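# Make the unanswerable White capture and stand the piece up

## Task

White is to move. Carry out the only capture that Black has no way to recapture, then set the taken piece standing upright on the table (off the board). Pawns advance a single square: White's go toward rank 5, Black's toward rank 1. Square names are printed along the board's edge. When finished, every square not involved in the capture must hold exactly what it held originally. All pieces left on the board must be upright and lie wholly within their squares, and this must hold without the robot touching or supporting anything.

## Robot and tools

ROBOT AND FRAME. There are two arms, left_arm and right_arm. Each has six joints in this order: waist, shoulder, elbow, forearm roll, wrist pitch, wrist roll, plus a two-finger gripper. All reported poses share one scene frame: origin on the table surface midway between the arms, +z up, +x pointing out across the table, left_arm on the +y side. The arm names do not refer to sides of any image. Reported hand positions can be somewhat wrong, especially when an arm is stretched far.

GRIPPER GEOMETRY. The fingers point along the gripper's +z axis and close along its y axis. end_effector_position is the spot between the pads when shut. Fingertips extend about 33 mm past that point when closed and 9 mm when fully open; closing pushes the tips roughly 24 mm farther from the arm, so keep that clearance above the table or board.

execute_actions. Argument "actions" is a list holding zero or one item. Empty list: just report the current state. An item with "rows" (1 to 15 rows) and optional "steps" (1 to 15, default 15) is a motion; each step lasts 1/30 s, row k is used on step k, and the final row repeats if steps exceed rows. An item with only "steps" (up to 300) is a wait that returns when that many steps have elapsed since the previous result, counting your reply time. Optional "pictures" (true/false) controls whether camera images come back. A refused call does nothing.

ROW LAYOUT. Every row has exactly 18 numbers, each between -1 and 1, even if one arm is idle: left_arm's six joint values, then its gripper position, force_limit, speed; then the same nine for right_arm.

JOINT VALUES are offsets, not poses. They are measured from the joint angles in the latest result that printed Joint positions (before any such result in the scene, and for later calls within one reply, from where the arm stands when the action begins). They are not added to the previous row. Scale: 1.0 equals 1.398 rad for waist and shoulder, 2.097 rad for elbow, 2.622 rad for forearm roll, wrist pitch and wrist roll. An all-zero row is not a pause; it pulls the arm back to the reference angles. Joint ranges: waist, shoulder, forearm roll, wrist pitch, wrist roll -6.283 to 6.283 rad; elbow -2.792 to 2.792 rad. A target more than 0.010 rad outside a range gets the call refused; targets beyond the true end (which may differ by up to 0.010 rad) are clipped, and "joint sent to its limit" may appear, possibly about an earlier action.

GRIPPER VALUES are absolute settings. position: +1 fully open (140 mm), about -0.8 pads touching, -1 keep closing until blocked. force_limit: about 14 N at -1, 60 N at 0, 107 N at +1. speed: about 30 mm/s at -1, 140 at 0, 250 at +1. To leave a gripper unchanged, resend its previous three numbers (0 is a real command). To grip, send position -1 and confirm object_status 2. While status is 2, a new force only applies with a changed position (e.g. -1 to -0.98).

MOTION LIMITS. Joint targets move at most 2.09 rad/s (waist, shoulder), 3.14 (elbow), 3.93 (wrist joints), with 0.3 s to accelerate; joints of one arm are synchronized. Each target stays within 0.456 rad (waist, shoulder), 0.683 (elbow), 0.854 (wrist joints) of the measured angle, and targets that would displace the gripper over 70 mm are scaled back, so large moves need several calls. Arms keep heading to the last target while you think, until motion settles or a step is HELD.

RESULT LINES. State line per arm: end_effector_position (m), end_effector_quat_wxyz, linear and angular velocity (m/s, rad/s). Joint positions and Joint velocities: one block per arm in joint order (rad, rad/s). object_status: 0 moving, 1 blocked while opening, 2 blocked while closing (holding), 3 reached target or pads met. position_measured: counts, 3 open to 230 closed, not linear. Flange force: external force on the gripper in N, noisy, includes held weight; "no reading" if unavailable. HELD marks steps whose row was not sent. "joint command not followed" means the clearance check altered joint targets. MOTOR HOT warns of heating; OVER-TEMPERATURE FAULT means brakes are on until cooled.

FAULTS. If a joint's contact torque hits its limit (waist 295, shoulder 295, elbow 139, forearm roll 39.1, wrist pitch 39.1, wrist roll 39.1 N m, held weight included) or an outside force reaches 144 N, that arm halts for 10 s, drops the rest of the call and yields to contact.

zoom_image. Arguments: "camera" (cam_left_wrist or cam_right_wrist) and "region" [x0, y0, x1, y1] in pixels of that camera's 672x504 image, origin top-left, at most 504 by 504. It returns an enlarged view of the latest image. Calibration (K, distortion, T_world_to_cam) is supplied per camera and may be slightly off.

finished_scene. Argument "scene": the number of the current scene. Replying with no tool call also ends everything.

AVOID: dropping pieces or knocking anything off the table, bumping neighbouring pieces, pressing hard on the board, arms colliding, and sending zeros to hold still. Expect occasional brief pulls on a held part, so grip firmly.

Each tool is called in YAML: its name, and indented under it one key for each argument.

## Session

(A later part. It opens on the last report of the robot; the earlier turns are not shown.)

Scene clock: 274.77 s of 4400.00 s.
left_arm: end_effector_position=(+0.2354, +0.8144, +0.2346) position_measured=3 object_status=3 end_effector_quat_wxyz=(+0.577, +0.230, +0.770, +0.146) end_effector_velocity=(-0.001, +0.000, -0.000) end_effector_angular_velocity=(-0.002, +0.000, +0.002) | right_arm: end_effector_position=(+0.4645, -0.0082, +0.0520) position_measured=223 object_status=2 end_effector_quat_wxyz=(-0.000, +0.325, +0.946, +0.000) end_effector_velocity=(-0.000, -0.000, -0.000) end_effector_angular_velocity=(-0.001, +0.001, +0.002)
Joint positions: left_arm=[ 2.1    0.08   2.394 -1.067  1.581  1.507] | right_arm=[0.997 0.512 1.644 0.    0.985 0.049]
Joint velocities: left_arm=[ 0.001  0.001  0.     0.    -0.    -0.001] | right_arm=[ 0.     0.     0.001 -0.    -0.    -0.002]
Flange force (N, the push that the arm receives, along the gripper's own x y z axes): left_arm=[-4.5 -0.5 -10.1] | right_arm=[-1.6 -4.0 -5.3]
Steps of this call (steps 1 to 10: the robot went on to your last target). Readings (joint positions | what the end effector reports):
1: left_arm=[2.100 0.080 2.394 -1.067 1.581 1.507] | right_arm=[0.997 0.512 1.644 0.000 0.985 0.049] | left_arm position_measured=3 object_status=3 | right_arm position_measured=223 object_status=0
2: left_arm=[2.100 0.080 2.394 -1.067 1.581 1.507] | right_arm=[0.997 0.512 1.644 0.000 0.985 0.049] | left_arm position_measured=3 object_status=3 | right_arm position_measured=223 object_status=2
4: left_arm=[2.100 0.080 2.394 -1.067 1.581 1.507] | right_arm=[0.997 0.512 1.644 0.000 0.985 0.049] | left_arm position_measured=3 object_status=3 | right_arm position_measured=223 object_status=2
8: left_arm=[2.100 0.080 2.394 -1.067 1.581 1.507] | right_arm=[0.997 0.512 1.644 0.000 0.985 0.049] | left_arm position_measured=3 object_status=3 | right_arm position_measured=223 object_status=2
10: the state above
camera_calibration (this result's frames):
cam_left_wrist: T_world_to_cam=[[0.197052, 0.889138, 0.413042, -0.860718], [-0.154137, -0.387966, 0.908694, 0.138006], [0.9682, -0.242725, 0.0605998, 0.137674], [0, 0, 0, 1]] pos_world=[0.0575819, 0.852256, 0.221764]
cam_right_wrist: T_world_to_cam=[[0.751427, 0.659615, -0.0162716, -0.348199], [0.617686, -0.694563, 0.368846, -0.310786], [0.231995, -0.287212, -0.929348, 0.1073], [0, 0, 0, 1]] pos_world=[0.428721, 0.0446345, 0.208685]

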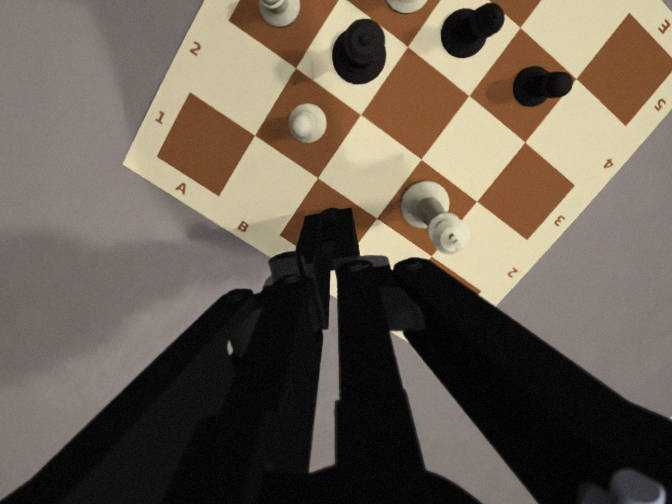

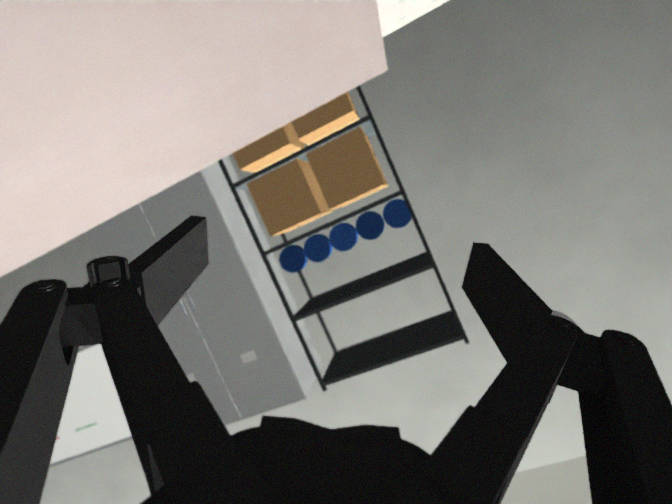

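execute_actions:
  actions:
    - {"rows": [[0,0,0,0,0,0,1,0,0, 0,-0.0017,-0.0009,0,0.0017,0,-1,0.2,-0.6],[0,0,0,0,0,0,1,0,0, 0,-0.0043,-0.0024,0,0.0042,0,-1,0.2,-0.6],[0,0,0,0,0,0,1,0,0, 0,-0.0078,-0.0043,0,0.0076,0,-1,0.2,-0.6],[0,0,0,0,0,0,1,0,0, 0,-0.0112,-0.0062,0,0.0109,0,-1,0.2,-0.6],[0,0,0,0,0,0,1,0,0, 0,-0.0147,-0.0081,0,0.0143,0,-1,0.2,-0.6],[0,0,0,0,0,0,1,0,0, 0,-0.01728,-0.00949,0,0.0168,0,-1,0.2,-0.6],[0,0,0,0,0,0,1,0,0, -0.0047,-0.0213,-0.0053,0,0.0156,0,-1,0.2,-0.6],[0,0,0,0,0,0,1,0,0, -0.0142,-0.0295,0.0031,0,0.0132,0,-1,0.2,-0.6],[0,0,0,0,0,0,1,0,0, -0.0265,-0.0401,0.0141,0,0.0101,0,-1,0.2,-0.6],[0,0,0,0,0,0,1,0,0, -0.0398,-0.0514,0.0258,0,0.0068,0,-1,0.2,-0.6],[0,0,0,0,0,0,1,0,0, -0.0531,-0.0628,0.0376,0,0.0034,0,-1,0.2,-0.6],[0,0,0,0,0,0,1,0,0, -0.0663,-0.0742,0.0494,0,0.0001,0,-1,0.2,-0.6],[0,0,0,0,0,0,1,0,0, -0.0787,-0.0848,0.0603,0,-0.0030,0,-1,0.2,-0.6],[0,0,0,0,0,0,1,0,0, -0.0881,-0.0929,0.0687,0,-0.0054,0,-1,0.2,-0.6],[0,0,0,0,0,0,1,0,0, -0.09477,-0.09863,0.07459,0,-0.00707,0,-1,0.2,-0.6]], "steps": 15}
  pictures: false

execute_actions:
  actions:
    - {"steps": 12}

Scene clock: 306.73 s of 4400.00 s.
left_arm: end_effector_position=(+0.2354, +0.8144, +0.2346) position_measured=3 object_status=3 end_effector_quat_wxyz=(+0.577, +0.230, +0.770, +0.146) end_effector_velocity=(-0.000, +0.000, +0.000) end_effector_angular_velocity=(+0.001, +0.001, +0.001) | right_arm: end_effector_position=(+0.4843, -0.0868, +0.0806) position_measured=223 object_status=2 end_effector_quat_wxyz=(-0.000, +0.366, +0.931, +0.000) end_effector_velocity=(+0.078, -0.437, -0.000) end_effector_angular_velocity=(+0.003, -0.002, -0.477)
Joint positions: left_arm=[ 2.1    0.08   2.394 -1.067  1.581  1.507] | right_arm=[0.911 0.414 1.738 0.001 0.989 0.049]
Joint velocities: left_arm=[ 0.    -0.001 -0.    -0.    -0.001 -0.   ] | right_arm=[-0.476 -0.412  0.633  0.    -0.224  0.001]
Flange force (N, the push that the arm receives, along the gripper's own x y z axes): left_arm=[-2.7 -0.1 -10.0] | right_arm=[-0.5 -2.5 -3.7]
Steps of this call (steps 1 to 15: the robot went on to your last target; steps 16 to 90: nothing new was sent; then 28.47 s passed at rest; steps 91 to 105: all 15 steps of this action). Readings (joint positions | what the end effector reports):
91: left_arm=[2.100 0.080 2.394 -1.067 1.581 1.507] | right_arm=[0.997 0.512 1.644 0.000 0.985 0.049] | left_arm position_measured=3 object_status=3 | right_arm position_measured=223 object_status=2
92: left_arm=[2.100 0.080 2.394 -1.067 1.581 1.507] | right_arm=[0.997 0.511 1.644 0.000 0.985 0.049] | left_arm position_measured=3 object_status=3 | right_arm position_measured=223 object_status=2
94: left_arm=[2.100 0.080 2.394 -1.067 1.581 1.507] | right_arm=[0.997 0.506 1.640 0.000 0.994 0.049] | left_arm position_measured=3 object_status=3 | right_arm position_measured=223 object_status=2
98: left_arm=[2.100 0.080 2.394 -1.067 1.581 1.507] | right_arm=[0.995 0.489 1.629 0.001 1.021 0.049] | left_arm position_measured=3 object_status=3 | right_arm position_measured=223 object_status=2
105: the state above

Scene clock: 307.13 s of 4400.00 s.
left_arm: end_effector_position=(+0.2354, +0.8144, +0.2346) position_measured=3 object_status=3 end_effector_quat_wxyz=(+0.577, +0.230, +0.770, +0.146) end_effector_velocity=(+0.000, -0.000, -0.000) end_effector_angular_velocity=(-0.001, +0.000, -0.000) | right_arm: end_effector_position=(+0.4903, -0.1296, +0.0800) position_measured=223 object_status=2 end_effector_quat_wxyz=(-0.000, +0.387, +0.922, +0.000) end_effector_velocity=(+0.000, -0.002, -0.001) end_effector_angular_velocity=(-0.002, +0.001, -0.001)
Joint positions: left_arm=[ 2.1    0.08   2.394 -1.067  1.581  1.507] | right_arm=[0.864 0.374 1.8   0.001 0.967 0.049]
Joint velocities: left_arm=[-0.001  0.     0.    -0.    -0.    -0.001] | right_arm=[-0.002  0.001  0.002 -0.001 -0.    -0.   ]
Flange force (N, the push that the arm receives, along the gripper's own x y z axes): left_arm=[-5.2 0.8 -9.1] | right_arm=[-3.4 -6.0 -4.3]
Steps of this call (steps 1 to 12: the robot went on to your last target). Readings (joint positions | what the end effector reports):
1: left_arm=[2.100 0.080 2.394 -1.067 1.581 1.507] | right_arm=[0.895 0.401 1.759 0.001 0.982 0.049] | left_arm position_measured=3 object_status=3 | right_arm position_measured=223 object_status=2
2: left_arm=[2.100 0.080 2.394 -1.067 1.581 1.507] | right_arm=[0.882 0.389 1.777 0.001 0.975 0.049] | left_arm position_measured=3 object_status=3 | right_arm position_measured=223 object_status=2
4: left_arm=[2.100 0.080 2.394 -1.067 1.581 1.507] | right_arm=[0.867 0.376 1.796 0.001 0.968 0.049] | left_arm position_measured=3 object_status=3 | right_arm position_measured=223 object_status=2
8: left_arm=[2.100 0.080 2.394 -1.067 1.581 1.507] | right_arm=[0.864 0.374 1.800 0.001 0.967 0.049] | left_arm position_measured=3 object_status=3 | right_arm position_measured=223 object_status=2
12: the state above
camera_calibration (this result's frames):
cam_right_wrist: T_world_to_cam=[[0.831966, 0.554587, -0.0162954, -0.340136], [0.520552, -0.770072, 0.368803, -0.383514], [0.191984, -0.315314, -0.929365, 0.108438], [0, 0, 0, 1]] pos_world=[0.461802, -0.0725064, 0.236677]

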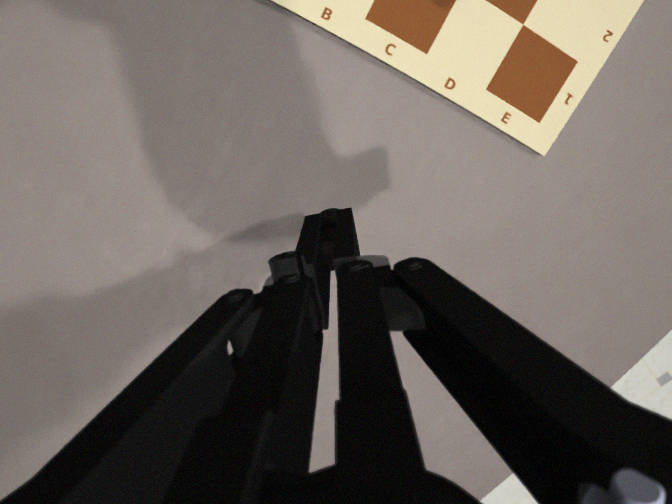

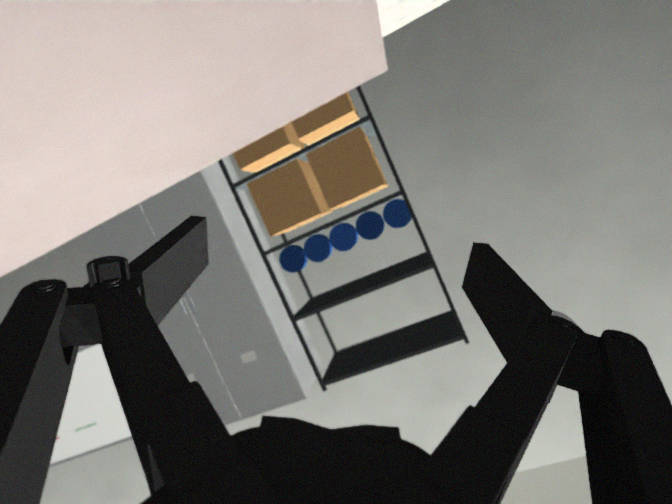

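execute_actions:
  actions:
    - {"rows": [[0,0,0,0,0,0,1,0,0, 0,0.0014,0.0007,0,-0.0013,0,-1,0.2,-0.6],[0,0,0,0,0,0,1,0,0, 0,0.0035,0.0017,0,-0.0033,0,-1,0.2,-0.6],[0,0,0,0,0,0,1,0,0, 0,0.0063,0.0031,0,-0.0059,0,-1,0.2,-0.6],[0,0,0,0,0,0,1,0,0, 0,0.0091,0.0045,0,-0.0085,0,-1,0.2,-0.6],[0,0,0,0,0,0,1,0,0, 0,0.0119,0.0059,0,-0.0111,0,-1,0.2,-0.6],[0,0,0,0,0,0,1,0,0, 0,0.0140,0.0069,0,-0.0130,0,-1,0.2,-0.6],[0,0,0,0,0,0,1,0,0, 0,0.0158,0.0078,0,-0.0146,0,-1,0.2,-0.6],[0,0,0,0,0,0,1,0,0, 0,0.0172,0.0085,0,-0.0159,0,-1,0.2,-0.6],[0,0,0,0,0,0,1,0,0, 0,0.0182,0.0090,0,-0.0169,0,-1,0.2,-0.6],[0,0,0,0,0,0,1,0,0, 0,0.0189,0.0094,0,-0.0176,0,-1,0.2,-0.6],[0,0,0,0,0,0,1,0,0, 0,0.0196,0.0097,0,-0.0182,0,-1,0.2,-0.6],[0,0,0,0,0,0,1,0,0, 0,0.0201,0.0100,0,-0.0187,0,-1,0.2,-0.6],[0,0,0,0,0,0,1,0,0, 0,0.02065,0.01023,0,-0.01919,0,-1,0.2,-0.6]], "steps": 15}
  pictures: false

execute_actions:
  actions:
    - {"steps": 10}
  pictures: false

Scene clock: 316.60 s of 4400.00 s.
left_arm: end_effector_position=(+0.2354, +0.8144, +0.2346) position_measured=3 object_status=3 end_effector_quat_wxyz=(+0.577, +0.230, +0.770, +0.146) end_effector_velocity=(-0.000, +0.001, -0.000) end_effector_angular_velocity=(-0.002, -0.001, +0.001) | right_arm: end_effector_position=(+0.4903, -0.1296, +0.0511) position_measured=223 object_status=2 end_effector_quat_wxyz=(-0.000, +0.387, +0.922, +0.000) end_effector_velocity=(+0.000, -0.000, -0.014) end_effector_angular_velocity=(+0.000, -0.000, +0.001)
Joint positions: left_arm=[ 2.1    0.08   2.394 -1.067  1.581  1.507] | right_arm=[0.864 0.402 1.821 0.    0.917 0.049]
Joint velocities: left_arm=[ 0.     0.002 -0.    -0.001  0.    -0.   ] | right_arm=[-0.001  0.014  0.009 -0.    -0.024 -0.002]
Flange force (N, the push that the arm receives, along the gripper's own x y z axes): left_arm=[-5.7 0.5 -7.3] | right_arm=[-2.6 -3.8 -5.4]
Steps of this call (steps 1 to 30: the robot went on to your last target; steps 31 to 100: nothing new was sent; then 5.63 s passed at rest; steps 101 to 115: all 15 steps of this action). Readings (joint positions | what the end effector reports):
101: left_arm=[2.100 0.080 2.394 -1.067 1.581 1.507] | right_arm=[0.864 0.374 1.801 0.000 0.966 0.049] | left_arm position_measured=3 object_status=3 | right_arm position_measured=223 object_status=2
102: left_arm=[2.100 0.080 2.394 -1.067 1.581 1.507] | right_arm=[0.864 0.374 1.801 0.000 0.965 0.049] | left_arm position_measured=3 object_status=3 | right_arm position_measured=223 object_status=2
104: left_arm=[2.100 0.080 2.394 -1.067 1.581 1.507] | right_arm=[0.864 0.378 1.804 0.000 0.959 0.049] | left_arm position_measured=3 object_status=3 | right_arm position_measured=223 object_status=2
108: left_arm=[2.100 0.080 2.394 -1.067 1.581 1.507] | right_arm=[0.864 0.391 1.814 0.000 0.936 0.049] | left_arm position_measured=3 object_status=3 | right_arm position_measured=223 object_status=2
115: the state above

Scene clock: 316.93 s of 4400.00 s.
left_arm: end_effector_position=(+0.2354, +0.8144, +0.2346) position_measured=3 object_status=3 end_effector_quat_wxyz=(+0.577, +0.230, +0.770, +0.146) end_effector_velocity=(+0.000, +0.000, +0.000) end_effector_angular_velocity=(+0.000, -0.001, -0.000) | right_arm: end_effector_position=(+0.4903, -0.1296, +0.0505) position_measured=223 object_status=2 end_effector_quat_wxyz=(-0.000, +0.387, +0.922, +0.000) end_effector_velocity=(-0.000, -0.001, -0.000) end_effector_angular_velocity=(-0.001, +0.001, -0.001)
Joint positions: left_arm=[ 2.1    0.08   2.394 -1.067  1.581  1.507] | right_arm=[0.864 0.403 1.822 0.    0.916 0.049]
Joint velocities: left_arm=[-0.     0.001 -0.    -0.001  0.001  0.001] | right_arm=[-0.001  0.     0.     0.     0.     0.   ]
Flange force (N, the push that the arm receives, along the gripper's own x y z axes): left_arm=[-1.4 -1.9 -12.9] | right_arm=[-1.5 -4.4 -3.5]
Steps of this call (steps 1 to 10: the robot went on to your last target). Readings (joint positions | what the end effector reports):
1: left_arm=[2.100 0.080 2.394 -1.067 1.581 1.507] | right_arm=[0.864 0.402 1.822 0.000 0.917 0.049] | left_arm position_measured=3 object_status=3 | right_arm position_measured=223 object_status=2
2: left_arm=[2.100 0.080 2.394 -1.067 1.581 1.507] | right_arm=[0.864 0.402 1.822 0.000 0.917 0.049] | left_arm position_measured=3 object_status=3 | right_arm position_measured=223 object_status=2
4: left_arm=[2.100 0.080 2.394 -1.067 1.581 1.507] | right_arm=[0.864 0.403 1.822 0.000 0.916 0.049] | left_arm position_measured=3 object_status=3 | right_arm position_measured=223 object_status=2
8: left_arm=[2.100 0.080 2.394 -1.067 1.581 1.507] | right_arm=[0.864 0.403 1.822 0.000 0.916 0.049] | left_arm position_measured=3 object_status=3 | right_arm position_measured=223 object_status=2
10: the state above

No contact yet, so I'll lower slowly by another 2 mm.

execute_actions:
  actions:
    - {"rows": [[0,0,0,0,0,0,1,0,0, 0,0.00035,0.00017,0,-0.00033,0,-1,0.2,-0.6],[0,0,0,0,0,0,1,0,0, 0,0.0007,0.00035,0,-0.00065,0,-1,0.2,-0.6],[0,0,0,0,0,0,1,0,0, 0,0.00105,0.00052,0,-0.00098,0,-1,0.2,-0.6],[0,0,0,0,0,0,1,0,0, 0,0.0014,0.00069,0,-0.0013,0,-1,0.2,-0.6]], "steps": 15}
  pictures: false

Scene clock: 321.23 s of 4400.00 s.
left_arm: end_effector_position=(+0.2354, +0.8144, +0.2346) position_measured=3 object_status=3 end_effector_quat_wxyz=(+0.577, +0.230, +0.770, +0.146) end_effector_velocity=(-0.001, -0.000, +0.000) end_effector_angular_velocity=(+0.001, -0.001, +0.001) | right_arm: end_effector_position=(+0.4903, -0.1296, +0.0485) position_measured=223 object_status=2 end_effector_quat_wxyz=(-0.000, +0.387, +0.922, +0.000) end_effector_velocity=(+0.001, -0.000, +0.001) end_effector_angular_velocity=(+0.001, -0.001, -0.001)
Joint positions: left_arm=[ 2.1    0.08   2.394 -1.067  1.581  1.507] | right_arm=[0.864 0.405 1.823 0.001 0.913 0.049]
Joint velocities: left_arm=[0.002 0.    0.    0.    0.001 0.001] | right_arm=[-0.001 -0.    -0.001  0.     0.    -0.   ]
Flange force (N, the push that the arm receives, along the gripper's own x y z axes): left_arm=[-5.8 -3.6 -9.5] | right_arm=[-1.3 -3.7 -3.2]
Steps of this call (steps 1 to 15: the robot went on to your last target; steps 16 to 90: nothing new was sent; then 0.80 s passed at rest; steps 91 to 105: all 15 steps of this action). Readings (joint positions | what the end effector reports):
91: left_arm=[2.100 0.080 2.394 -1.067 1.581 1.507] | right_arm=[0.864 0.403 1.822 0.001 0.916 0.049] | left_arm position_measured=3 object_status=3 | right_arm position_measured=223 object_status=2
92: left_arm=[2.100 0.080 2.394 -1.067 1.581 1.507] | right_arm=[0.864 0.403 1.822 0.001 0.916 0.049] | left_arm position_measured=3 object_status=3 | right_arm position_measured=223 object_status=2
94: left_arm=[2.100 0.080 2.394 -1.067 1.581 1.507] | right_arm=[0.864 0.403 1.823 0.001 0.915 0.049] | left_arm position_measured=3 object_status=3 | right_arm position_measured=223 object_status=2
98: left_arm=[2.100 0.080 2.394 -1.067 1.581 1.507] | right_arm=[0.864 0.404 1.823 0.001 0.913 0.049] | left_arm position_measured=3 object_status=3 | right_arm position_measured=223 object_status=2
105: the state above

execute_actions:
  actions:
    - {"rows": [[0,0,0,0,0,0,1,0,0, 0,0.00035,0.00017,0,-0.00033,0,-1,0.2,-0.6],[0,0,0,0,0,0,1,0,0, 0,0.0007,0.00035,0,-0.00065,0,-1,0.2,-0.6],[0,0,0,0,0,0,1,0,0, 0,0.00105,0.00052,0,-0.00098,0,-1,0.2,-0.6]], "steps": 12}
  pictures: false

Scene clock: 325.53 s of 4400.00 s.
left_arm: end_effector_position=(+0.2354, +0.8144, +0.2346) position_measured=3 object_status=3 end_effector_quat_wxyz=(+0.577, +0.230, +0.770, +0.146) end_effector_velocity=(+0.000, -0.000, +0.000) end_effector_angular_velocity=(+0.002, +0.001, +0.000) | right_arm: end_effector_position=(+0.4903, -0.1297, +0.0470) position_measured=223 object_status=2 end_effector_quat_wxyz=(-0.000, +0.387, +0.922, +0.000) end_effector_velocity=(+0.000, -0.001, -0.000) end_effector_angular_velocity=(-0.000, +0.001, -0.002)
Joint positions: left_arm=[ 2.1    0.08   2.394 -1.067  1.581  1.507] | right_arm=[0.864 0.406 1.824 0.    0.91  0.049]
Joint velocities: left_arm=[-0.    -0.001  0.     0.    -0.001  0.   ] | right_arm=[-0.001 -0.     0.001  0.     0.001  0.   ]
Flange force (N, the push that the arm receives, along the gripper's own x y z axes): left_arm=[-7.5 -4.0 -10.6] | right_arm=[-1.9 -4.3 -3.4]
Steps of this call (steps 1 to 15: the robot went on to your last target; steps 16 to 90: nothing new was sent; then 0.90 s passed at rest; steps 91 to 102: all 12 steps of this action). Readings (joint positions | what the end effector reports):
91: left_arm=[2.100 0.080 2.394 -1.067 1.581 1.507] | right_arm=[0.864 0.405 1.823 0.000 0.913 0.049] | left_arm position_measured=3 object_status=3 | right_arm position_measured=223 object_status=2
92: left_arm=[2.100 0.080 2.394 -1.067 1.581 1.507] | right_arm=[0.864 0.405 1.823 0.000 0.913 0.049] | left_arm position_measured=3 object_status=3 | right_arm position_measured=223 object_status=2
94: left_arm=[2.100 0.080 2.394 -1.067 1.581 1.507] | right_arm=[0.864 0.405 1.824 0.000 0.911 0.049] | left_arm position_measured=3 object_status=3 | right_arm position_measured=223 object_status=2
98: left_arm=[2.100 0.080 2.394 -1.067 1.581 1.507] | right_arm=[0.864 0.406 1.824 0.000 0.910 0.049] | left_arm position_measured=3 object_status=3 | right_arm position_measured=223 object_status=2
102: the state above

execute_actions:
  actions:
    - {"rows": [[0,0,0,0,0,0,1,0,0, 0,0.00035,0.00017,0,-0.00033,0,-1,0.2,-0.6],[0,0,0,0,0,0,1,0,0, 0,0.0007,0.00035,0,-0.00065,0,-1,0.2,-0.6],[0,0,0,0,0,0,1,0,0, 0,0.00105,0.00052,0,-0.00098,0,-1,0.2,-0.6]], "steps": 12}
  pictures: false

Scene clock: 329.47 s of 4400.00 s.
left_arm: end_effector_position=(+0.2354, +0.8144, +0.2346) position_measured=3 object_status=3 end_effector_quat_wxyz=(+0.577, +0.230, +0.770, +0.146) end_effector_velocity=(+0.000, +0.000, +0.000) end_effector_angular_velocity=(+0.000, -0.000, +0.001) | right_arm: end_effector_position=(+0.4902, -0.1297, +0.0456) position_measured=223 object_status=2 end_effector_quat_wxyz=(-0.000, +0.387, +0.922, +0.001) end_effector_velocity=(+0.000, +0.000, +0.001) end_effector_angular_velocity=(+0.001, -0.001, +0.000)
Joint positions: left_arm=[ 2.1    0.08   2.394 -1.067  1.581  1.507] | right_arm=[0.864 0.407 1.825 0.001 0.908 0.049]
Joint velocities: left_arm=[ 0.    -0.001  0.    -0.001 -0.    -0.001] | right_arm=[ 0.    -0.    -0.001 -0.    -0.    -0.   ]
Flange force (N, the push that the arm receives, along the gripper's own x y z axes): left_arm=[-3.9 1.0 -5.3] | right_arm=[0.1 -7.2 -18.7]
Steps of this call (steps 1 to 15: the robot went on to your last target; steps 16 to 90: nothing new was sent; then 0.53 s passed at rest; steps 91 to 102: all 12 steps of this action). Readings (joint positions | what the end effector reports):
91: left_arm=[2.100 0.080 2.394 -1.067 1.581 1.507] | right_arm=[0.864 0.406 1.824 0.001 0.910 0.049] | left_arm position_measured=3 object_status=3 | right_arm position_measured=223 object_status=2
92: left_arm=[2.100 0.080 2.394 -1.067 1.581 1.507] | right_arm=[0.864 0.406 1.824 0.001 0.910 0.049] | left_arm position_measured=3 object_status=3 | right_arm position_measured=223 object_status=2
94: left_arm=[2.100 0.080 2.394 -1.067 1.581 1.507] | right_arm=[0.864 0.407 1.825 0.001 0.909 0.049] | left_arm position_measured=3 object_status=3 | right_arm position_measured=223 object_status=2
98: left_arm=[2.100 0.080 2.394 -1.067 1.581 1.507] | right_arm=[0.864 0.407 1.825 0.001 0.908 0.049] | left_arm position_measured=3 object_status=3 | right_arm position_measured=223 object_status=2
102: the state above

execute_actions:
  actions:
    - {"rows": [[0,0,0,0,0,0,1,0,0, 0,0,0,0,0,0,-0.45,0.2,-0.3],[0,0,0,0,0,0,1,0,0, 0,0,0,0,0,0,-0.45,0.2,-0.3],[0,0,0,0,0,0,1,0,0, 0,0,0,0,0,0,-0.45,0.2,-0.3],[0,0,0,0,0,0,1,0,0, 0,0,0,0,0,0,-0.45,0.2,-0.3],[0,0,0,0,0,0,1,0,0, 0,0,0,0,0,0,-0.45,0.2,-0.3],[0,0,0,0,0,0,1,0,0, 0,0,0,0,0,0,-0.45,0.2,-0.3],[0,0,0,0,0,0,1,0,0, 0,0,0,0,0,0,-0.45,0.2,-0.3],[0,0,0,0,0,0,1,0,0, 0,0,0,0,0,0,-0.45,0.2,-0.3],[0,0,0,0,0,0,1,0,0, 0,0,0,0,0,0,-0.45,0.2,-0.3],[0,0,0,0,0,0,1,0,0, 0,-0.0043,-0.0024,0,0.0042,0,-0.45,0.2,-0.3],[0,0,0,0,0,0,1,0,0, 0,-0.0109,-0.0059,0,0.0105,0,-0.45,0.2,-0.3],[0,0,0,0,0,0,1,0,0, 0,-0.0195,-0.0106,0,0.0189,0,-0.45,0.2,-0.3],[0,0,0,0,0,0,1,0,0, 0,-0.0282,-0.0153,0,0.0273,0,-0.45,0.2,-0.3],[0,0,0,0,0,0,1,0,0, 0,-0.0369,-0.0200,0,0.0357,0,-0.45,0.2,-0.3],[0,0,0,0,0,0,1,0,0, 0,-0.04344,-0.02354,0,0.04199,0,-0.45,0.2,-0.3]], "steps": 15}
  pictures: false

execute_actions:
  actions:
    - {"steps": 12}

Scene clock: 365.73 s of 4400.00 s.
left_arm: end_effector_position=(+0.2354, +0.8144, +0.2346) position_measured=3 object_status=3 end_effector_quat_wxyz=(+0.577, +0.230, +0.770, +0.146) end_effector_velocity=(-0.000, +0.000, +0.000) end_effector_angular_velocity=(+0.000, -0.001, +0.001) | right_arm: end_effector_position=(+0.4909, -0.1290, +0.0768) position_measured=186 object_status=3 end_effector_quat_wxyz=(+0.000, +0.387, +0.922, +0.001) end_effector_velocity=(+0.002, +0.001, +0.321) end_effector_angular_velocity=(+0.004, -0.003, -0.000)
Joint positions: left_arm=[ 2.1    0.08   2.394 -1.067  1.581  1.507] | right_arm=[0.864 0.378 1.801 0.    0.961 0.049]
Joint velocities: left_arm=[ 0.     0.001 -0.    -0.001  0.     0.001] | right_arm=[-0.001 -0.303 -0.246  0.     0.544 -0.   ]
Flange force (N, the push that the arm receives, along the gripper's own x y z axes): left_arm=[-3.6 0.5 -5.6] | right_arm=[-1.4 -3.7 -3.9]
Steps of this call (steps 1 to 15: the robot went on to your last target; steps 16 to 90: nothing new was sent; then 32.77 s passed at rest; steps 91 to 105: all 15 steps of this action). Readings (joint positions | what the end effector reports):
91: left_arm=[2.100 0.080 2.394 -1.067 1.581 1.507] | right_arm=[0.864 0.407 1.825 0.000 0.908 0.049] | left_arm position_measured=3 object_status=3 | right_arm position_measured=223 object_status=0
92: left_arm=[2.100 0.080 2.394 -1.067 1.581 1.507] | right_arm=[0.864 0.407 1.825 0.000 0.908 0.049] | left_arm position_measured=3 object_status=3 | right_arm position_measured=223 object_status=0
94: left_arm=[2.100 0.080 2.394 -1.067 1.581 1.507] | right_arm=[0.864 0.408 1.826 0.000 0.908 0.049] | left_arm position_measured=3 object_status=3 | right_arm position_measured=210 object_status=0
98: left_arm=[2.100 0.080 2.394 -1.067 1.581 1.507] | right_arm=[0.864 0.408 1.826 0.000 0.908 0.049] | left_arm position_measured=3 object_status=3 | right_arm position_measured=188 object_status=0
105: the state above

Scene clock: 366.13 s of 4400.00 s.
left_arm: end_effector_position=(+0.2354, +0.8144, +0.2346) position_measured=3 object_status=3 end_effector_quat_wxyz=(+0.577, +0.230, +0.770, +0.146) end_effector_velocity=(-0.000, -0.000, +0.000) end_effector_angular_velocity=(-0.001, -0.000, +0.000) | right_arm: end_effector_position=(+0.4903, -0.1296, +0.1099) position_measured=186 object_status=3 end_effector_quat_wxyz=(-0.000, +0.387, +0.922, +0.001) end_effector_velocity=(+0.000, +0.000, +0.001) end_effector_angular_velocity=(+0.001, -0.000, -0.001)
Joint positions: left_arm=[ 2.1    0.08   2.394 -1.067  1.581  1.507] | right_arm=[0.864 0.347 1.776 0.    1.018 0.049]
Joint velocities: left_arm=[ 0.     0.    -0.     0.     0.001 -0.001] | right_arm=[-0.    -0.001 -0.001  0.     0.001  0.001]
Flange force (N, the push that the arm receives, along the gripper's own x y z axes): left_arm=[-8.4 -1.2 -8.1] | right_arm=[-1.6 -5.7 -3.7]
Steps of this call (steps 1 to 12: the robot went on to your last target). Readings (joint positions | what the end effector reports):
1: left_arm=[2.100 0.080 2.394 -1.067 1.581 1.507] | right_arm=[0.864 0.367 1.793 0.000 0.980 0.049] | left_arm position_measured=3 object_status=3 | right_arm position_measured=186 object_status=3
2: left_arm=[2.100 0.080 2.394 -1.067 1.581 1.507] | right_arm=[0.864 0.358 1.785 0.000 0.997 0.049] | left_arm position_measured=3 object_status=3 | right_arm position_measured=186 object_status=3
4: left_arm=[2.100 0.080 2.394 -1.067 1.581 1.507] | right_arm=[0.864 0.348 1.778 0.000 1.014 0.049] | left_arm position_measured=3 object_status=3 | right_arm position_measured=186 object_status=3
8: left_arm=[2.100 0.080 2.394 -1.067 1.581 1.507] | right_arm=[0.864 0.347 1.776 0.000 1.017 0.049] | left_arm position_measured=3 object_status=3 | right_arm position_measured=186 object_status=3
12: the state above
camera_calibration (this result's frames):
cam_left_wrist: T_world_to_cam=[[0.197052, 0.889138, 0.413042, -0.860718], [-0.154137, -0.387966, 0.908694, 0.138006], [0.9682, -0.242725, 0.0605997, 0.137674], [0, 0, 0, 1]] pos_world=[0.0575819, 0.852256, 0.221764]
cam_right_wrist: T_world_to_cam=[[0.831951, 0.554612, -0.0162498, -0.339663], [0.520554, -0.770055, 0.368834, -0.394574], [0.192046, -0.31531, -0.929353, 0.136191], [0, 0, 0, 1]] pos_world=[0.461825, -0.0725205, 0.266582]

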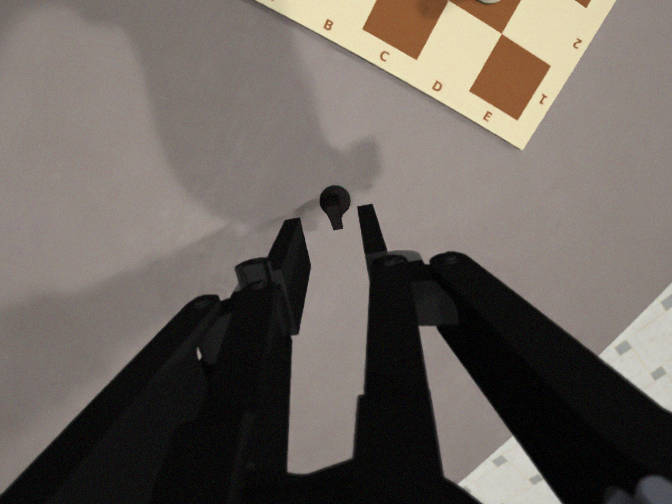

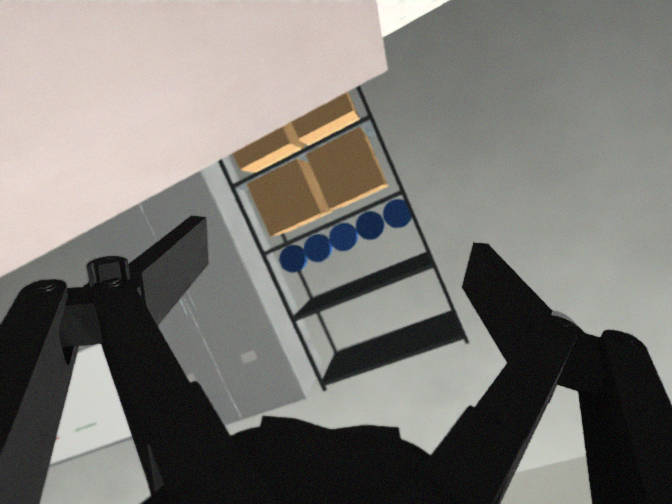

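execute_actions:
  actions:
    - {"rows": [[0,0,0,0,0,0,1,0,0, 0.09554,0.13046,-0.14308,0,0.04487,0,-0.45,0.2,-0.3]], "steps": 15}
  pictures: false

execute_actions:
  actions:
    - {"steps": 12}

Scene clock: 374.73 s of 4400.00 s.
left_arm: end_effector_position=(+0.2354, +0.8144, +0.2346) position_measured=3 object_status=3 end_effector_quat_wxyz=(+0.577, +0.230, +0.770, +0.146) end_effector_velocity=(+0.000, +0.000, -0.000) end_effector_angular_velocity=(-0.000, +0.000, +0.001) | right_arm: end_effector_position=(+0.4928, +0.0325, +0.1198) position_measured=186 object_status=3 end_effector_quat_wxyz=(-0.000, +0.325, +0.946, +0.000) end_effector_velocity=(-0.001, +0.021, +0.003) end_effector_angular_velocity=(-0.000, +0.001, +0.015)
Joint positions: left_arm=[ 2.1    0.08   2.394 -1.067  1.581  1.507] | right_arm=[0.997 0.528 1.478 0.001 1.135 0.049]
Joint velocities: left_arm=[-0.001  0.    -0.    -0.001 -0.001 -0.   ] | right_arm=[ 0.015  0.023 -0.043  0.     0.021  0.001]
Flange force (N, the push that the arm receives, along the gripper's own x y z axes): left_arm=[-4.8 -0.8 -10.2] | right_arm=[-3.5 -7.4 -2.2]
Steps of this call (steps 1 to 30: the robot went on to your last target; steps 31 to 100: nothing new was sent; then 4.77 s passed at rest; steps 101 to 115: all 15 steps of this action). Readings (joint positions | what the end effector reports):
101: left_arm=[2.100 0.080 2.394 -1.067 1.581 1.507] | right_arm=[0.864 0.347 1.776 0.001 1.018 0.049] | left_arm position_measured=3 object_status=3 | right_arm position_measured=186 object_status=3
102: left_arm=[2.100 0.080 2.394 -1.067 1.581 1.507] | right_arm=[0.866 0.349 1.772 0.001 1.020 0.049] | left_arm position_measured=3 object_status=3 | right_arm position_measured=186 object_status=3
104: left_arm=[2.100 0.080 2.394 -1.067 1.581 1.507] | right_arm=[0.884 0.374 1.730 0.001 1.036 0.049] | left_arm position_measured=3 object_status=3 | right_arm position_measured=186 object_status=3
108: left_arm=[2.100 0.080 2.394 -1.067 1.581 1.507] | right_arm=[0.938 0.447 1.611 0.001 1.083 0.049] | left_arm position_measured=3 object_status=3 | right_arm position_measured=186 object_status=3
115: the state above

Scene clock: 375.13 s of 4400.00 s.
left_arm: end_effector_position=(+0.2354, +0.8144, +0.2346) position_measured=3 object_status=3 end_effector_quat_wxyz=(+0.577, +0.230, +0.770, +0.146) end_effector_velocity=(+0.000, -0.001, -0.000) end_effector_angular_velocity=(-0.001, +0.000, -0.002) | right_arm: end_effector_position=(+0.4928, +0.0335, +0.1199) position_measured=186 object_status=3 end_effector_quat_wxyz=(-0.000, +0.325, +0.946, +0.001) end_effector_velocity=(+0.001, +0.001, +0.000) end_effector_angular_velocity=(+0.001, -0.001, +0.001)
Joint positions: left_arm=[ 2.1    0.08   2.394 -1.067  1.581  1.507] | right_arm=[0.998 0.529 1.476 0.    1.135 0.049]
Joint velocities: left_arm=[-0.001  0.001  0.     0.001  0.    -0.   ] | right_arm=[-0.     0.    -0.001 -0.    -0.001 -0.001]
Flange force (N, the push that the arm receives, along the gripper's own x y z axes): left_arm=[-6.1 1.1 -7.7] | right_arm=[-1.5 -5.4 -2.1]
Steps of this call (steps 1 to 12: the robot went on to your last target). Readings (joint positions | what the end effector reports):
1: left_arm=[2.100 0.080 2.394 -1.067 1.581 1.507] | right_arm=[0.997 0.528 1.477 0.001 1.135 0.049] | left_arm position_measured=3 object_status=3 | right_arm position_measured=186 object_status=3
2: left_arm=[2.100 0.080 2.394 -1.067 1.581 1.507] | right_arm=[0.997 0.529 1.477 0.001 1.135 0.049] | left_arm position_measured=3 object_status=3 | right_arm position_measured=186 object_status=3
4: left_arm=[2.100 0.080 2.394 -1.067 1.581 1.507] | right_arm=[0.997 0.529 1.476 0.001 1.135 0.049] | left_arm position_measured=3 object_status=3 | right_arm position_measured=186 object_status=3
8: left_arm=[2.100 0.080 2.394 -1.067 1.581 1.507] | right_arm=[0.998 0.529 1.476 0.001 1.135 0.049] | left_arm position_measured=3 object_status=3 | right_arm position_measured=186 object_status=3
12: the state above
camera_calibration (this result's frames):
cam_right_wrist: T_world_to_cam=[[0.75066, 0.660489, -0.0162175, -0.395539], [0.618494, -0.693876, 0.368783, -0.324717], [0.232324, -0.286861, -0.929374, 0.175679], [0, 0, 0, 1]] pos_world=[0.456936, 0.0863315, 0.276607]

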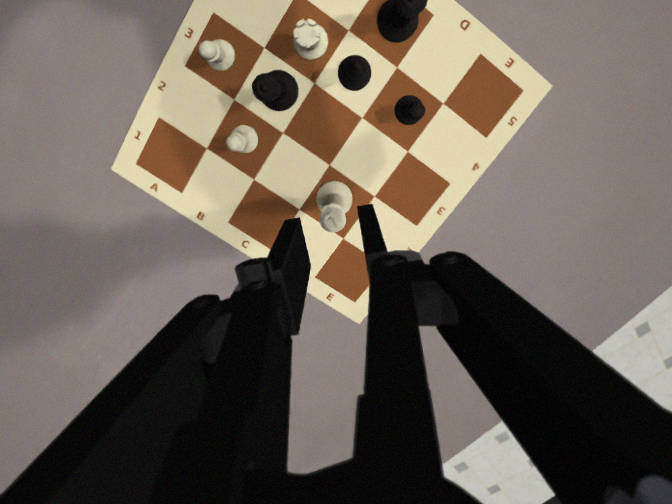

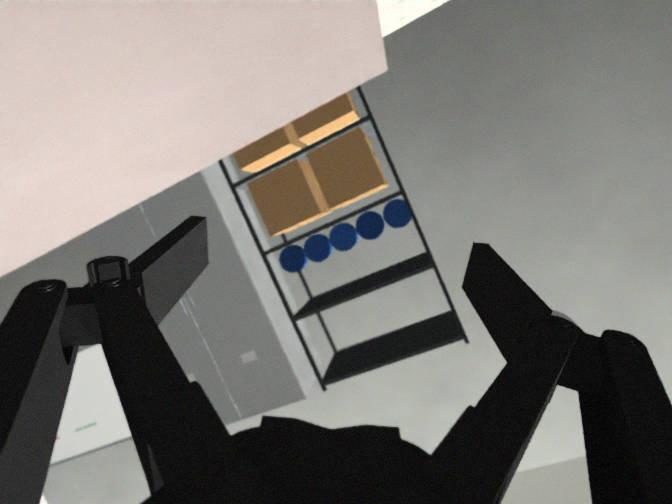

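zoom_image:
  camera: "cam_left_wrist"
  region: [220, 140, 400, 280]

Region (220, 140, 400, 280) of cam_left_wrist's 672x504 image, scaled by 2.800, with more detail than that image has.

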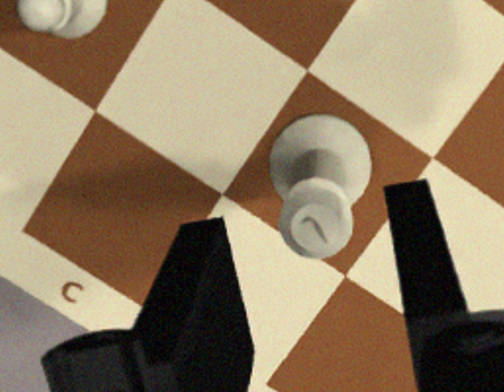

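execute_actions:
  actions:
    - {"rows": [[0,0,0,0,0,0,1,0,0, 0,0.0018,0.0012,0,-0.0019,0,-0.45,0.2,-0.3],[0,0,0,0,0,0,1,0,0, 0,0.0046,0.0032,0,-0.0050,0,-0.45,0.2,-0.3],[0,0,0,0,0,0,1,0,0, 0,0.0082,0.0056,0,-0.0088,0,-0.45,0.2,-0.3],[0,0,0,0,0,0,1,0,0, 0,0.0117,0.0080,0,-0.0127,0,-0.45,0.2,-0.3],[0,0,0,0,0,0,1,0,0, 0,0.0153,0.0104,0,-0.0165,0,-0.45,0.2,-0.3],[0,0,0,0,0,0,1,0,0, 0,0.0189,0.0129,0,-0.0204,0,-0.45,0.2,-0.3],[0,0,0,0,0,0,1,0,0, 0,0.0224,0.0153,0,-0.0242,0,-0.45,0.2,-0.3],[0,0,0,0,0,0,1,0,0, 0,0.0260,0.0177,0,-0.0280,0,-0.45,0.2,-0.3],[0,0,0,0,0,0,1,0,0, 0,0.0292,0.0199,0,-0.0315,0,-0.45,0.2,-0.3],[0,0,0,0,0,0,1,0,0, 0,0.0320,0.0219,0,-0.0346,0,-0.45,0.2,-0.3],[0,0,0,0,0,0,1,0,0, 0,0.0342,0.0233,0,-0.0369,0,-0.45,0.2,-0.3],[0,0,0,0,0,0,1,0,0, 0,0.0356,0.02429,0,-0.03841,0,-0.45,0.2,-0.3]], "steps": 15}
  pictures: false

execute_actions:
  actions:
    - {"steps": 10}

Scene clock: 395.63 s of 4400.00 s.
left_arm: end_effector_position=(+0.2354, +0.8144, +0.2346) position_measured=3 object_status=3 end_effector_quat_wxyz=(+0.577, +0.230, +0.770, +0.146) end_effector_velocity=(+0.000, +0.000, +0.000) end_effector_angular_velocity=(+0.001, +0.001, +0.001) | right_arm: end_effector_position=(+0.4927, +0.0335, +0.0552) position_measured=186 object_status=3 end_effector_quat_wxyz=(-0.000, +0.325, +0.946, +0.000) end_effector_velocity=(+0.001, +0.002, -0.026) end_effector_angular_velocity=(+0.008, -0.006, +0.000)
Joint positions: left_arm=[ 2.1    0.08   2.394 -1.067  1.581  1.507] | right_arm=[0.998 0.578 1.526 0.    1.037 0.049]
Joint velocities: left_arm=[-0.001 -0.001 -0.    -0.001 -0.001 -0.001] | right_arm=[ 0.     0.02   0.02  -0.    -0.049  0.   ]
Flange force (N, the push that the arm receives, along the gripper's own x y z axes): left_arm=[-2.8 -2.0 -7.9] | right_arm=[-0.1 -4.9 -2.0]
Steps of this call (steps 1 to 15: the robot went on to your last target; steps 16 to 90: nothing new was sent; then 17.00 s passed at rest; steps 91 to 105: all 15 steps of this action). Readings (joint positions | what the end effector reports):
91: left_arm=[2.100 0.080 2.394 -1.067 1.581 1.507] | right_arm=[0.998 0.529 1.476 0.000 1.135 0.049] | left_arm position_measured=3 object_status=3 | right_arm position_measured=186 object_status=3
92: left_arm=[2.100 0.080 2.394 -1.067 1.581 1.507] | right_arm=[0.998 0.530 1.476 0.000 1.135 0.049] | left_arm position_measured=3 object_status=3 | right_arm position_measured=186 object_status=3
94: left_arm=[2.100 0.080 2.394 -1.067 1.581 1.507] | right_arm=[0.998 0.535 1.482 0.000 1.125 0.049] | left_arm position_measured=3 object_status=3 | right_arm position_measured=186 object_status=3
98: left_arm=[2.100 0.080 2.394 -1.067 1.581 1.507] | right_arm=[0.998 0.552 1.500 0.000 1.089 0.049] | left_arm position_measured=3 object_status=3 | right_arm position_measured=186 object_status=3
105: the state above

Scene clock: 395.97 s of 4400.00 s.
left_arm: end_effector_position=(+0.2354, +0.8144, +0.2346) position_measured=3 object_status=3 end_effector_quat_wxyz=(+0.577, +0.230, +0.770, +0.146) end_effector_velocity=(+0.000, -0.000, +0.000) end_effector_angular_velocity=(+0.001, +0.000, -0.000) | right_arm: end_effector_position=(+0.4928, +0.0336, +0.0539) position_measured=186 object_status=3 end_effector_quat_wxyz=(-0.000, +0.325, +0.946, +0.001) end_effector_velocity=(+0.000, -0.000, -0.000) end_effector_angular_velocity=(-0.000, +0.000, -0.001)
Joint positions: left_arm=[ 2.1    0.08   2.394 -1.067  1.581  1.507] | right_arm=[0.998 0.579 1.527 0.    1.035 0.049]
Joint velocities: left_arm=[-0.    -0.001  0.     0.     0.     0.001] | right_arm=[-0.001  0.    -0.     0.     0.     0.   ]
Flange force (N, the push that the arm receives, along the gripper's own x y z axes): left_arm=[-4.2 -1.1 -10.0] | right_arm=[-0.9 -3.3 -2.6]
Steps of this call (steps 1 to 10: the robot went on to your last target). Readings (joint positions | what the end effector reports):
1: left_arm=[2.100 0.080 2.394 -1.067 1.581 1.507] | right_arm=[0.998 0.578 1.526 0.000 1.036 0.049] | left_arm position_measured=3 object_status=3 | right_arm position_measured=186 object_status=3
2: left_arm=[2.100 0.080 2.394 -1.067 1.581 1.507] | right_arm=[0.998 0.579 1.527 0.000 1.035 0.049] | left_arm position_measured=3 object_status=3 | right_arm position_measured=186 object_status=3
4: left_arm=[2.100 0.080 2.394 -1.067 1.581 1.507] | right_arm=[0.998 0.579 1.527 0.000 1.035 0.049] | left_arm position_measured=3 object_status=3 | right_arm position_measured=186 object_status=3
8: left_arm=[2.100 0.080 2.394 -1.067 1.581 1.507] | right_arm=[0.998 0.579 1.527 0.000 1.035 0.049] | left_arm position_measured=3 object_status=3 | right_arm position_measured=186 object_status=3
10: the state above
camera_calibration (this result's frames):
cam_right_wrist: T_world_to_cam=[[0.75067, 0.660479, -0.0161943, -0.396636], [0.618468, -0.69388, 0.368818, -0.300365], [0.23236, -0.286876, -0.929361, 0.114332], [0, 0, 0, 1]] pos_world=[0.456943, 0.0863513, 0.210612]

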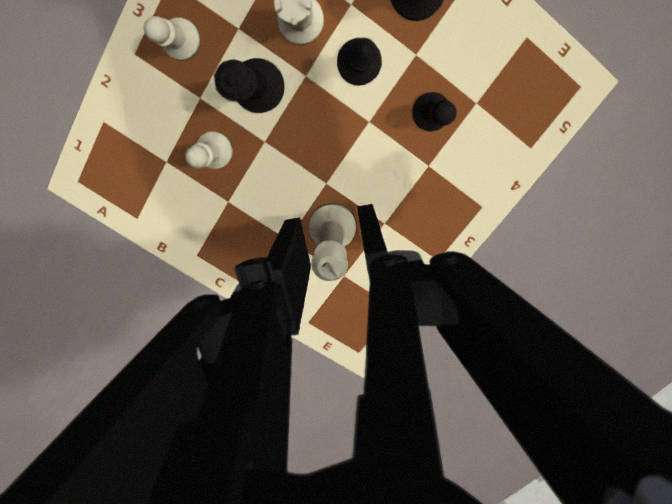

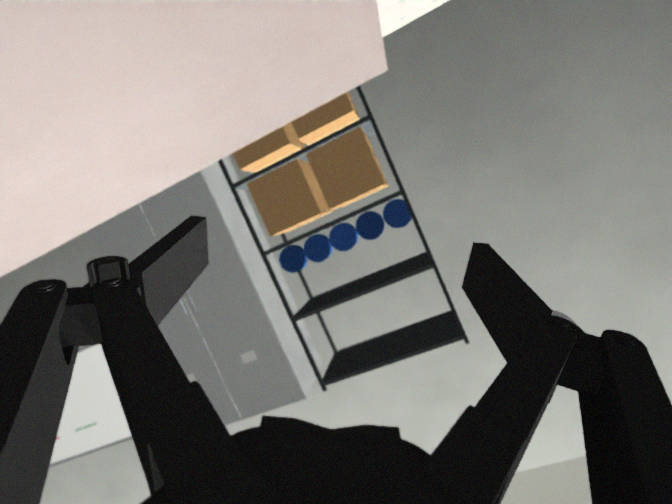

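zoom_image:
  camera: "cam_left_wrist"
  region: [260, 170, 410, 340]

Region (260, 170, 410, 340) of cam_left_wrist's 672x504 image, scaled by 2.965, with more detail than that image has; it fills the left 445 columns of this view, and the rest is white.

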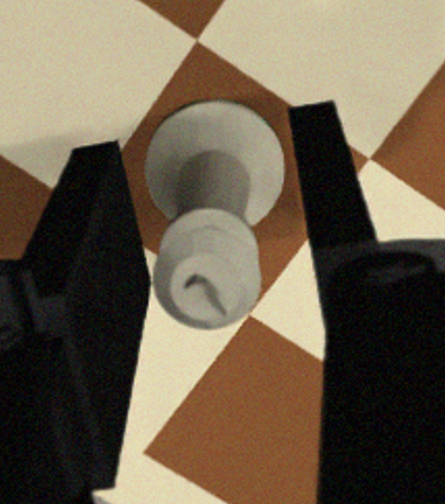

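execute_actions:
  actions:
    - {"rows": [[0,0,0,0,0,0,1,0,0, 0,0,0,0,0,0,-1,0.2,-0.6]], "steps": 15}

Scene clock: 403.10 s of 4400.00 s.
left_arm: end_effector_position=(+0.2354, +0.8144, +0.2346) position_measured=3 object_status=3 end_effector_quat_wxyz=(+0.577, +0.230, +0.770, +0.146) end_effector_velocity=(-0.000, +0.000, -0.000) end_effector_angular_velocity=(-0.000, -0.000, +0.000) | right_arm: end_effector_position=(+0.4928, +0.0335, +0.0539) position_measured=214 object_status=2 end_effector_quat_wxyz=(-0.000, +0.325, +0.946, +0.001) end_effector_velocity=(+0.000, -0.000, +0.001) end_effector_angular_velocity=(+0.001, -0.000, +0.000)
Joint positions: left_arm=[ 2.1    0.08   2.394 -1.067  1.581  1.507] | right_arm=[0.998 0.579 1.527 0.    1.035 0.049]
Joint velocities: left_arm=[ 0.     0.001  0.    -0.    -0.     0.   ] | right_arm=[-0.    -0.001 -0.    -0.     0.    -0.   ]
Flange force (N, the push that the arm receives, along the gripper's own x y z axes): left_arm=[-4.3 -0.4 -7.6] | right_arm=[-1.7 -6.8 -6.1]
Steps of this call (steps 1 to 15: the robot went on to your last target; steps 16 to 90: nothing new was sent; then 3.63 s passed at rest; steps 91 to 105: all 15 steps of this action). Readings (joint positions | what the end effector reports):
91: left_arm=[2.100 0.080 2.394 -1.067 1.581 1.507] | right_arm=[0.998 0.579 1.527 0.000 1.035 0.049] | left_arm position_measured=3 object_status=3 | right_arm position_measured=186 object_status=0
92: left_arm=[2.100 0.080 2.394 -1.067 1.581 1.507] | right_arm=[0.998 0.579 1.527 0.000 1.035 0.049] | left_arm position_measured=3 object_status=3 | right_arm position_measured=187 object_status=0
94: left_arm=[2.100 0.080 2.394 -1.067 1.581 1.507] | right_arm=[0.998 0.579 1.527 0.000 1.035 0.049] | left_arm position_measured=3 object_status=3 | right_arm position_measured=195 object_status=0
98: left_arm=[2.100 0.080 2.394 -1.067 1.581 1.507] | right_arm=[0.998 0.579 1.527 0.000 1.035 0.049] | left_arm position_measured=3 object_status=3 | right_arm position_measured=211 object_status=0
105: the state above
camera_calibration (this result's frames):
cam_left_wrist: T_world_to_cam=[[0.197052, 0.889138, 0.413042, -0.860717], [-0.154137, -0.387966, 0.908694, 0.138006], [0.9682, -0.242725, 0.0605999, 0.137674], [0, 0, 0, 1]] pos_world=[0.0575819, 0.852255, 0.221764]
cam_right_wrist: T_world_to_cam=[[0.750688, 0.660457, -0.0162347, -0.396633], [0.618463, -0.693891, 0.368808, -0.300358], [0.232317, -0.286901, -0.929364, 0.114319], [0, 0, 0, 1]] pos_world=[0.456949, 0.0863419, 0.210579]

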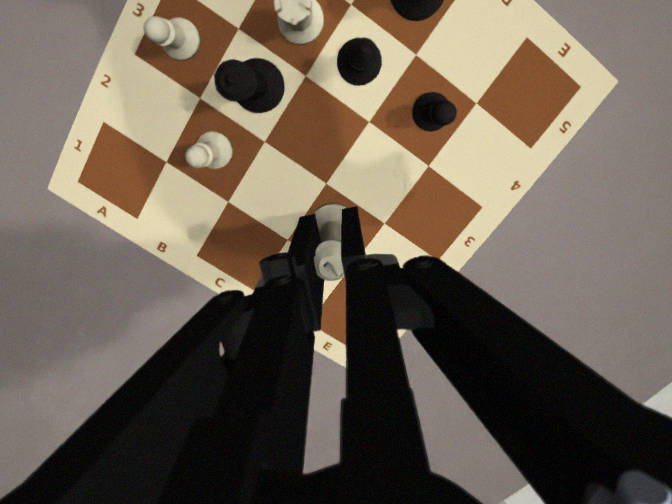

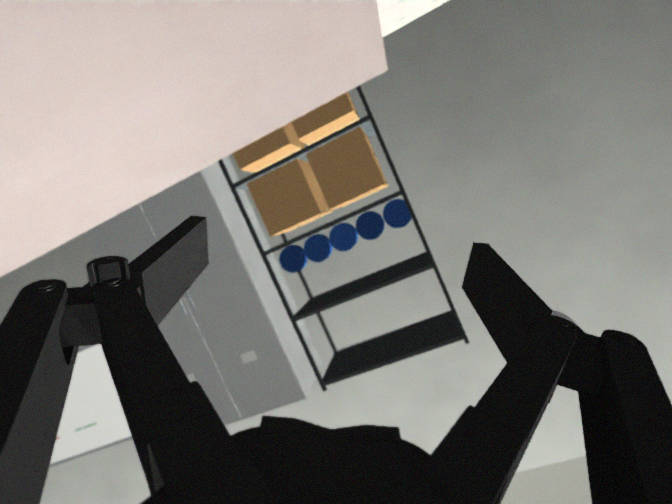

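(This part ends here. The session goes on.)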